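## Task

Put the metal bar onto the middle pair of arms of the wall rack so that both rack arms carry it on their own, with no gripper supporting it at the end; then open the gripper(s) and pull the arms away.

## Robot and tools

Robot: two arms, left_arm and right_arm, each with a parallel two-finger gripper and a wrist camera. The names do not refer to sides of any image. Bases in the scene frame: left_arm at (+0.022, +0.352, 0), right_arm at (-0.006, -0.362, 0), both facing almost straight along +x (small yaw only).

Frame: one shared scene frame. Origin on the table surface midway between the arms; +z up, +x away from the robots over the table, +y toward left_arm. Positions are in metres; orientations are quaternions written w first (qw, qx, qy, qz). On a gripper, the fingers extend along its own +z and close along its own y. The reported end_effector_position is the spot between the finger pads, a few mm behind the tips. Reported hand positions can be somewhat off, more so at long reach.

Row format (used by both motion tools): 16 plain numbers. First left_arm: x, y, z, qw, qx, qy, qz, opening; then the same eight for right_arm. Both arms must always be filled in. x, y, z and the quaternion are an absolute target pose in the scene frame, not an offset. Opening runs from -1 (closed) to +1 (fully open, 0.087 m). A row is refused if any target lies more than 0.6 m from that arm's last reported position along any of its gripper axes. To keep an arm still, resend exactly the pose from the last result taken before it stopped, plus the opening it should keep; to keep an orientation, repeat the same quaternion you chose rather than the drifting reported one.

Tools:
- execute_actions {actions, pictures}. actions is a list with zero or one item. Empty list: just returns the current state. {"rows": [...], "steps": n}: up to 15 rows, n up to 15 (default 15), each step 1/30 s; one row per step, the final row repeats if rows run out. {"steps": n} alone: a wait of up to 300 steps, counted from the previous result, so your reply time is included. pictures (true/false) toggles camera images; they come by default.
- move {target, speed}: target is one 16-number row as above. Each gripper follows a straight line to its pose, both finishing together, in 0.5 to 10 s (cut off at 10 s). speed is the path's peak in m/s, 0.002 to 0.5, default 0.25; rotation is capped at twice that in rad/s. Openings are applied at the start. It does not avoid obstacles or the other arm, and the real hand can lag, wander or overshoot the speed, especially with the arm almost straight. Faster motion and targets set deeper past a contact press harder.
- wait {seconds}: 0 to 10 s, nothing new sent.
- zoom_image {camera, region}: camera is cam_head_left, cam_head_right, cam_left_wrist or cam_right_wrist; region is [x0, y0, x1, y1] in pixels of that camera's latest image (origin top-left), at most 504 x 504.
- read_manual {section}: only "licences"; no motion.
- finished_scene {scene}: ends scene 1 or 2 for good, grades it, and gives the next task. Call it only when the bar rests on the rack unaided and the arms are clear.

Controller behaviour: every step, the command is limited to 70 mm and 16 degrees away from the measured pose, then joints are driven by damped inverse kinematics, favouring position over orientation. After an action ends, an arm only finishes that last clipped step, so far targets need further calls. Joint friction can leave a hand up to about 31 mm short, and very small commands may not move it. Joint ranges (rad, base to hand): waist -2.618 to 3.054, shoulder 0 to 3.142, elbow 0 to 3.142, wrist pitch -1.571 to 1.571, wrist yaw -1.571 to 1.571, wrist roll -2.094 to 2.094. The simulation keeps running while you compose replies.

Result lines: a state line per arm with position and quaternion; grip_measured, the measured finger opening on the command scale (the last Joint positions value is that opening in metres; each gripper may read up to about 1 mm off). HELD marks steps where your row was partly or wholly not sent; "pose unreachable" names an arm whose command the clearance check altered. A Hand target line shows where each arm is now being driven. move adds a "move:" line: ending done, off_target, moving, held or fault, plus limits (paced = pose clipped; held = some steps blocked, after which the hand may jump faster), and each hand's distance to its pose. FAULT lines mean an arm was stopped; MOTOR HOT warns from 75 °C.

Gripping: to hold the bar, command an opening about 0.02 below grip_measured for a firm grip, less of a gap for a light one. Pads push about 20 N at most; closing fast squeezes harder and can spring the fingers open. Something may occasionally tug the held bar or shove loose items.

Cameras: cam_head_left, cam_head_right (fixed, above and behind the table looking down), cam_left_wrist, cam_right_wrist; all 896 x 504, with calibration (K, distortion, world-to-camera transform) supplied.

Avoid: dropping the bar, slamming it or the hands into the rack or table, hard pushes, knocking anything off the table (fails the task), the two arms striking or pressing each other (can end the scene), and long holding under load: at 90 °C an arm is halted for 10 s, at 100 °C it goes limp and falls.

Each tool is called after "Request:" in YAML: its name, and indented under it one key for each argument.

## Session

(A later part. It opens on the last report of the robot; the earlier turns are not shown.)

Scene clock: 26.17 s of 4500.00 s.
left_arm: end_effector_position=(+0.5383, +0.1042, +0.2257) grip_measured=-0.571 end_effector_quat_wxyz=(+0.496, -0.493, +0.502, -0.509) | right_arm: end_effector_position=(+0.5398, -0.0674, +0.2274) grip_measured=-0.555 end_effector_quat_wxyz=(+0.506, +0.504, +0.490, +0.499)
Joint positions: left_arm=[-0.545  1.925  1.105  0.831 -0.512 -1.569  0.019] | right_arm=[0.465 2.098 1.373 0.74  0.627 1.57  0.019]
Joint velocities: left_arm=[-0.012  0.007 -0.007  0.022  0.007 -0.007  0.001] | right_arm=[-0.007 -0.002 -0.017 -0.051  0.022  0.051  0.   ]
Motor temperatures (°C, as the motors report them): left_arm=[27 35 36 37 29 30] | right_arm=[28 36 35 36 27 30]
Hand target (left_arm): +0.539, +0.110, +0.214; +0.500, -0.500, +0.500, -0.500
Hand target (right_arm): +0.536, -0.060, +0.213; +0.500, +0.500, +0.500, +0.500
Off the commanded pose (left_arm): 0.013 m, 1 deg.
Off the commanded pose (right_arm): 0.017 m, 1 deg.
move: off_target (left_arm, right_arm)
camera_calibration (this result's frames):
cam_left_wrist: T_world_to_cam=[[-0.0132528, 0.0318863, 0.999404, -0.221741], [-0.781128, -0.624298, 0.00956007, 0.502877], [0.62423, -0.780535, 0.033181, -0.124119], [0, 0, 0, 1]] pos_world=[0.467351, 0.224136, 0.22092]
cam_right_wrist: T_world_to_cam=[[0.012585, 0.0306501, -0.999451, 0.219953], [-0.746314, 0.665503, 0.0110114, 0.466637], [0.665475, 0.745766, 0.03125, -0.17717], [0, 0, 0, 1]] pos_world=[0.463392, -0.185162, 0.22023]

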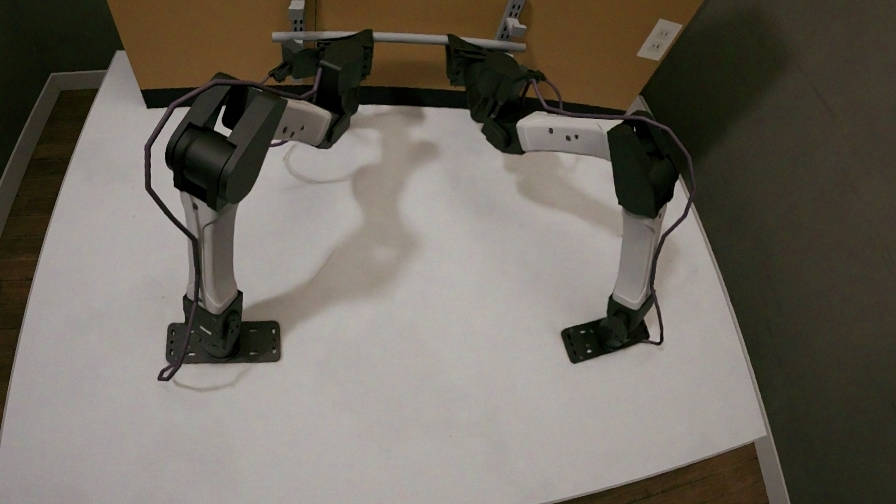

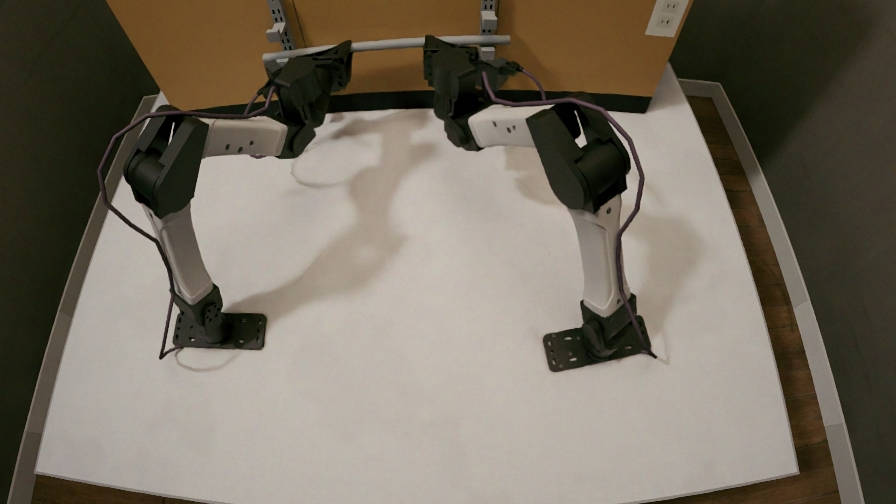

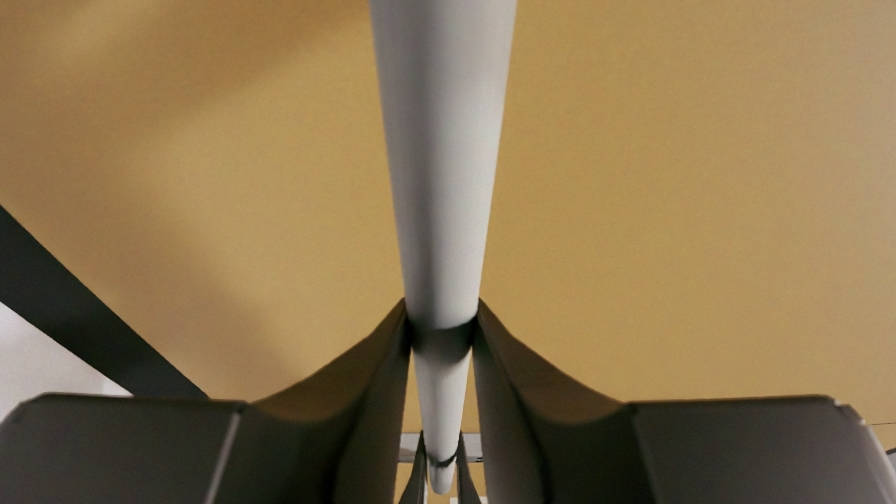

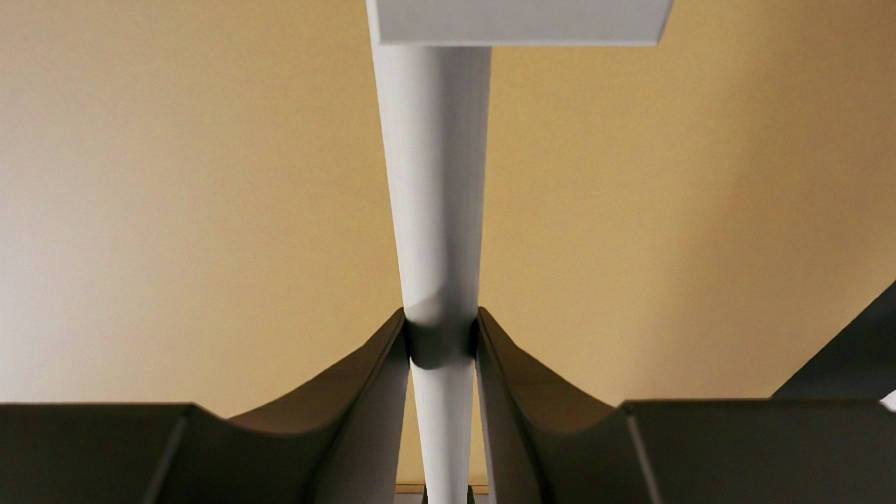

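Request:
move:
  target: [0.54,0.11,0.214,0.5,-0.5,0.5,-0.5,0.4,0.536,-0.06,0.213,0.5,0.5,0.5,0.5,0.4]

Request:
move:
  target: [0.42,0.14,0.225,0.5,-0.5,0.5,-0.5,0.4,0.42,-0.1,0.225,0.5,0.5,0.5,0.5,0.4]
  speed: 0.15

Scene clock: 29.77 s of 4500.00 s.
left_arm: end_effector_position=(+0.5387, +0.1062, +0.2295) grip_measured=+0.400 end_effector_quat_wxyz=(+0.500, -0.494, +0.494, -0.512) | right_arm: end_effector_position=(+0.5397, -0.0675, +0.2316) grip_measured=+0.400 end_effector_quat_wxyz=(+0.507, +0.503, +0.484, +0.505)
Joint positions: left_arm=[-0.545  1.926  1.105  0.849 -0.523 -1.569  0.061] | right_arm=[0.465 2.098 1.373 0.757 0.627 1.57  0.061]
Joint velocities: left_arm=[-0.007  0.002  0.007  0.081 -0.022 -0.022 -0.   ] | right_arm=[ 0.007  0.002 -0.002 -0.022  0.007  0.037 -0.   ]
Motor temperatures (°C, as the motors report them): left_arm=[27 35 35 37 29 30] | right_arm=[28 37 35 36 28 30]
Hand target (left_arm): +0.540, +0.110, +0.214; +0.500, -0.500, +0.500, -0.500
Hand target (right_arm): +0.536, -0.060, +0.213; +0.500, +0.500, +0.500, +0.500
Off the commanded pose (left_arm): 0.016 m, 2 deg.
Off the commanded pose (right_arm): 0.020 m, 2 deg.
move: off_target (left_arm, right_arm)
camera_calibration (this result's frames):
cam_left_wrist: T_world_to_cam=[[-0.0276511, 0.0398108, 0.998825, -0.218579], [-0.774265, -0.632851, 0.00378945, 0.502937], [0.632258, -0.77325, 0.0483231, -0.131535], [0, 0, 0, 1]] pos_world=[0.466526, 0.225276, 0.222772]
cam_right_wrist: T_world_to_cam=[[0.0266857, 0.0404155, -0.998827, 0.216985], [-0.746441, 0.665415, 0.00698194, 0.467565], [0.664916, 0.745379, 0.0479248, -0.180793], [0, 0, 0, 1]] pos_world=[0.463432, -0.185135, 0.22213]

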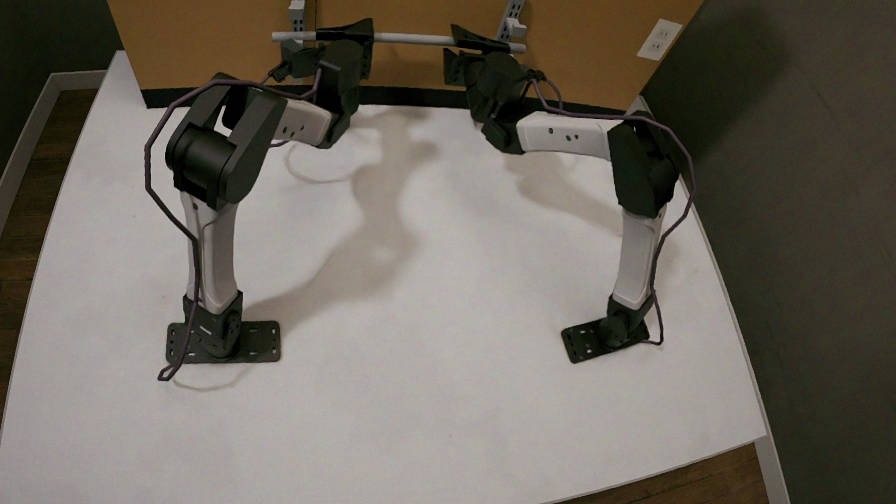

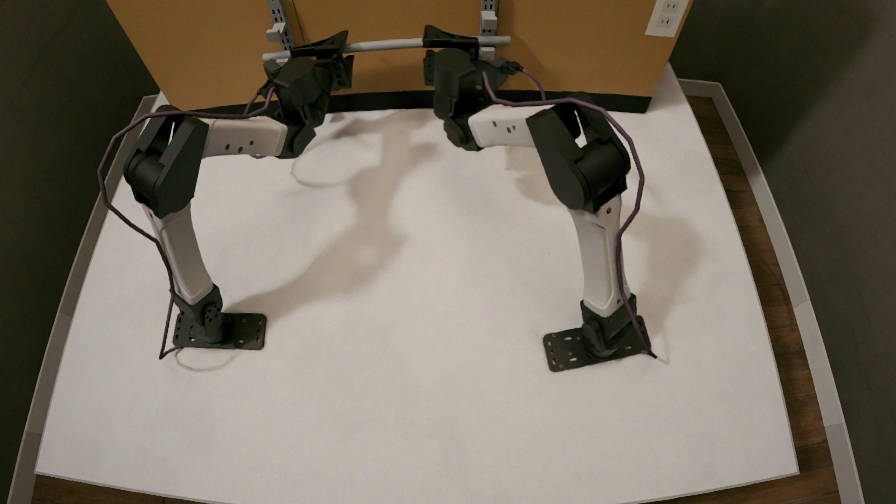

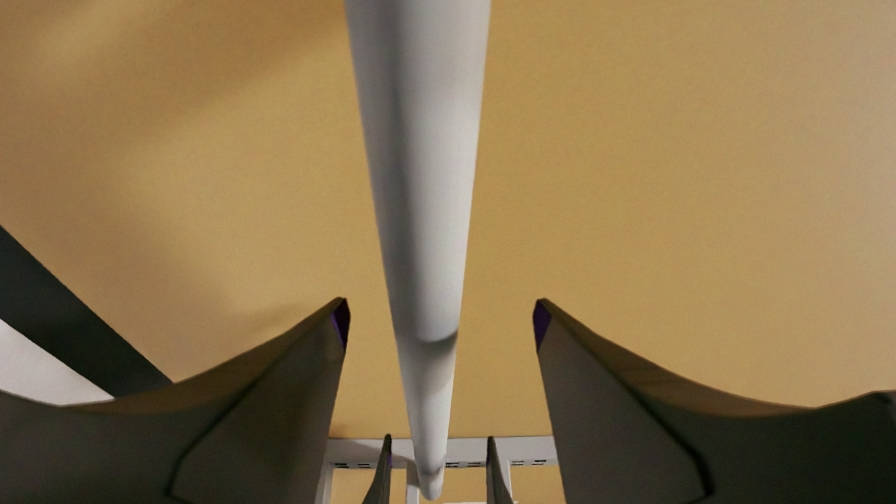

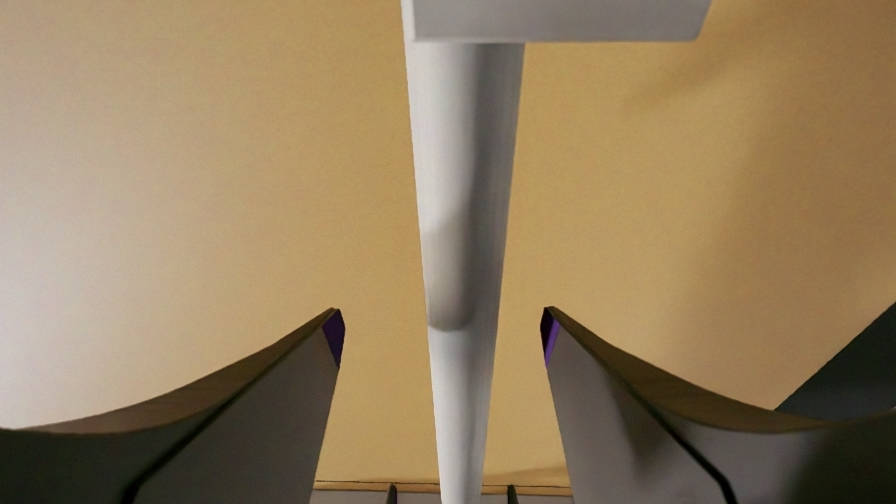

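Scene clock: 31.03 s of 4500.00 s.
left_arm: end_effector_position=(+0.4250, +0.1380, +0.2339) grip_measured=+0.400 end_effector_quat_wxyz=(+0.502, -0.499, +0.493, -0.506) | right_arm: end_effector_position=(+0.4249, -0.0971, +0.2283) grip_measured=+0.400 end_effector_quat_wxyz=(+0.499, +0.498, +0.500, +0.503)
Joint positions: left_arm=[-0.661  1.521  0.654  0.887 -0.652 -1.569  0.061] | right_arm=[0.573 1.724 0.859 0.871 0.708 1.57  0.061]
Joint velocities: left_arm=[-0.007 -0.022  0.007  0.037  0.081 -0.037 -0.   ] | right_arm=[ 0.012  0.002 -0.022  0.037  0.051 -0.022  0.001]
Motor temperatures (°C, as the motors report them): left_arm=[27 36 35 37 29 30] | right_arm=[28 37 35 37 28 30]
Hand target (left_arm): +0.420, +0.138, +0.226; +0.500, -0.500, +0.500, -0.500
Hand target (right_arm): +0.420, -0.099, +0.226; +0.501, +0.499, +0.500, +0.500
Off the commanded pose (left_arm): 0.010 m, 1 deg.
Off the commanded pose (right_arm): 0.007 m, 0 deg.
move: done
camera_calibration (this result's frames):
cam_left_wrist: T_world_to_cam=[[-0.0201324, 0.0378118, 0.999082, -0.23037], [-0.765718, -0.643114, 0.00890968, 0.431535], [0.642861, -0.764836, 0.0419006, -0.0393847], [0, 0, 0, 1]] pos_world=[0.351115, 0.256114, 0.227964]
cam_right_wrist: T_world_to_cam=[[0.0043794, 0.0261679, -0.999648, 0.226241], [-0.763975, 0.645104, 0.01354, 0.40556], [0.645231, 0.763647, 0.0228168, -0.0663914], [0, 0, 0, 1]] pos_world=[0.351685, -0.216849, 0.222185]

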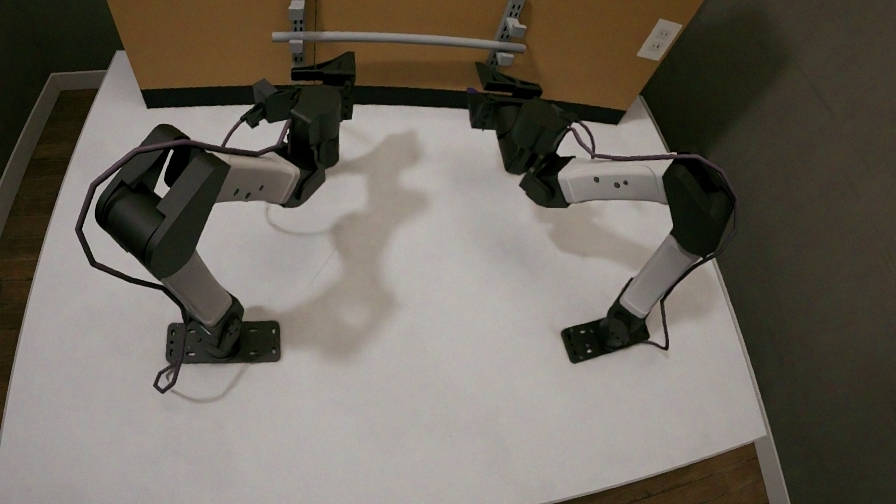

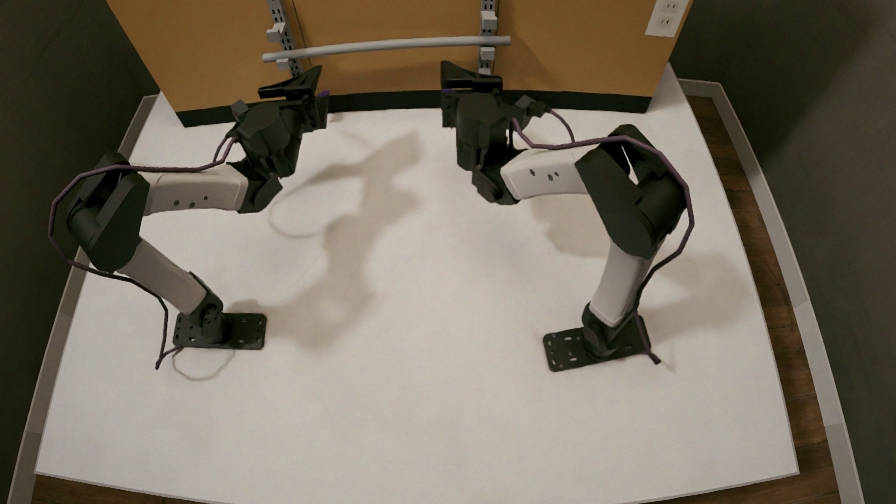

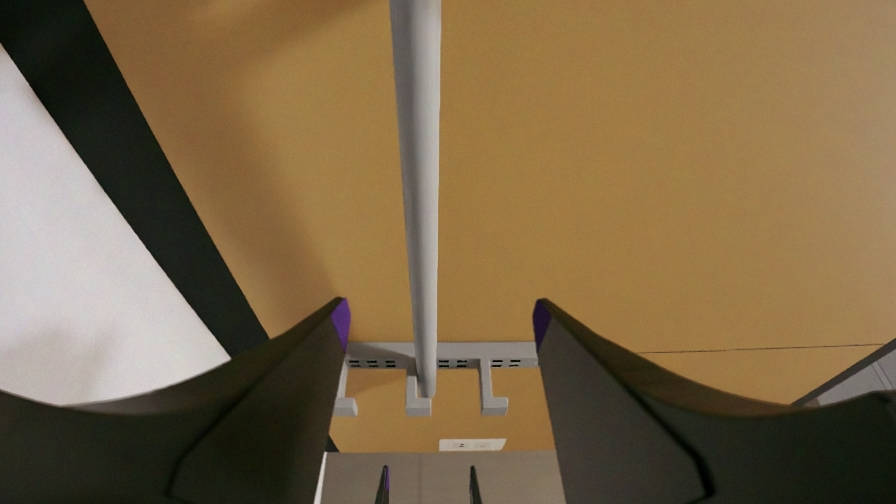

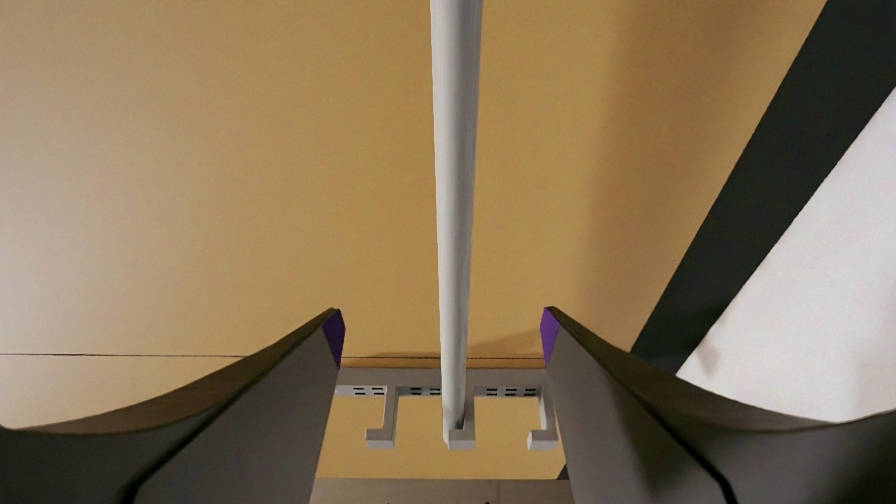

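Request:
finished_scene:
  scene: 2

The scene is finished: the task was done.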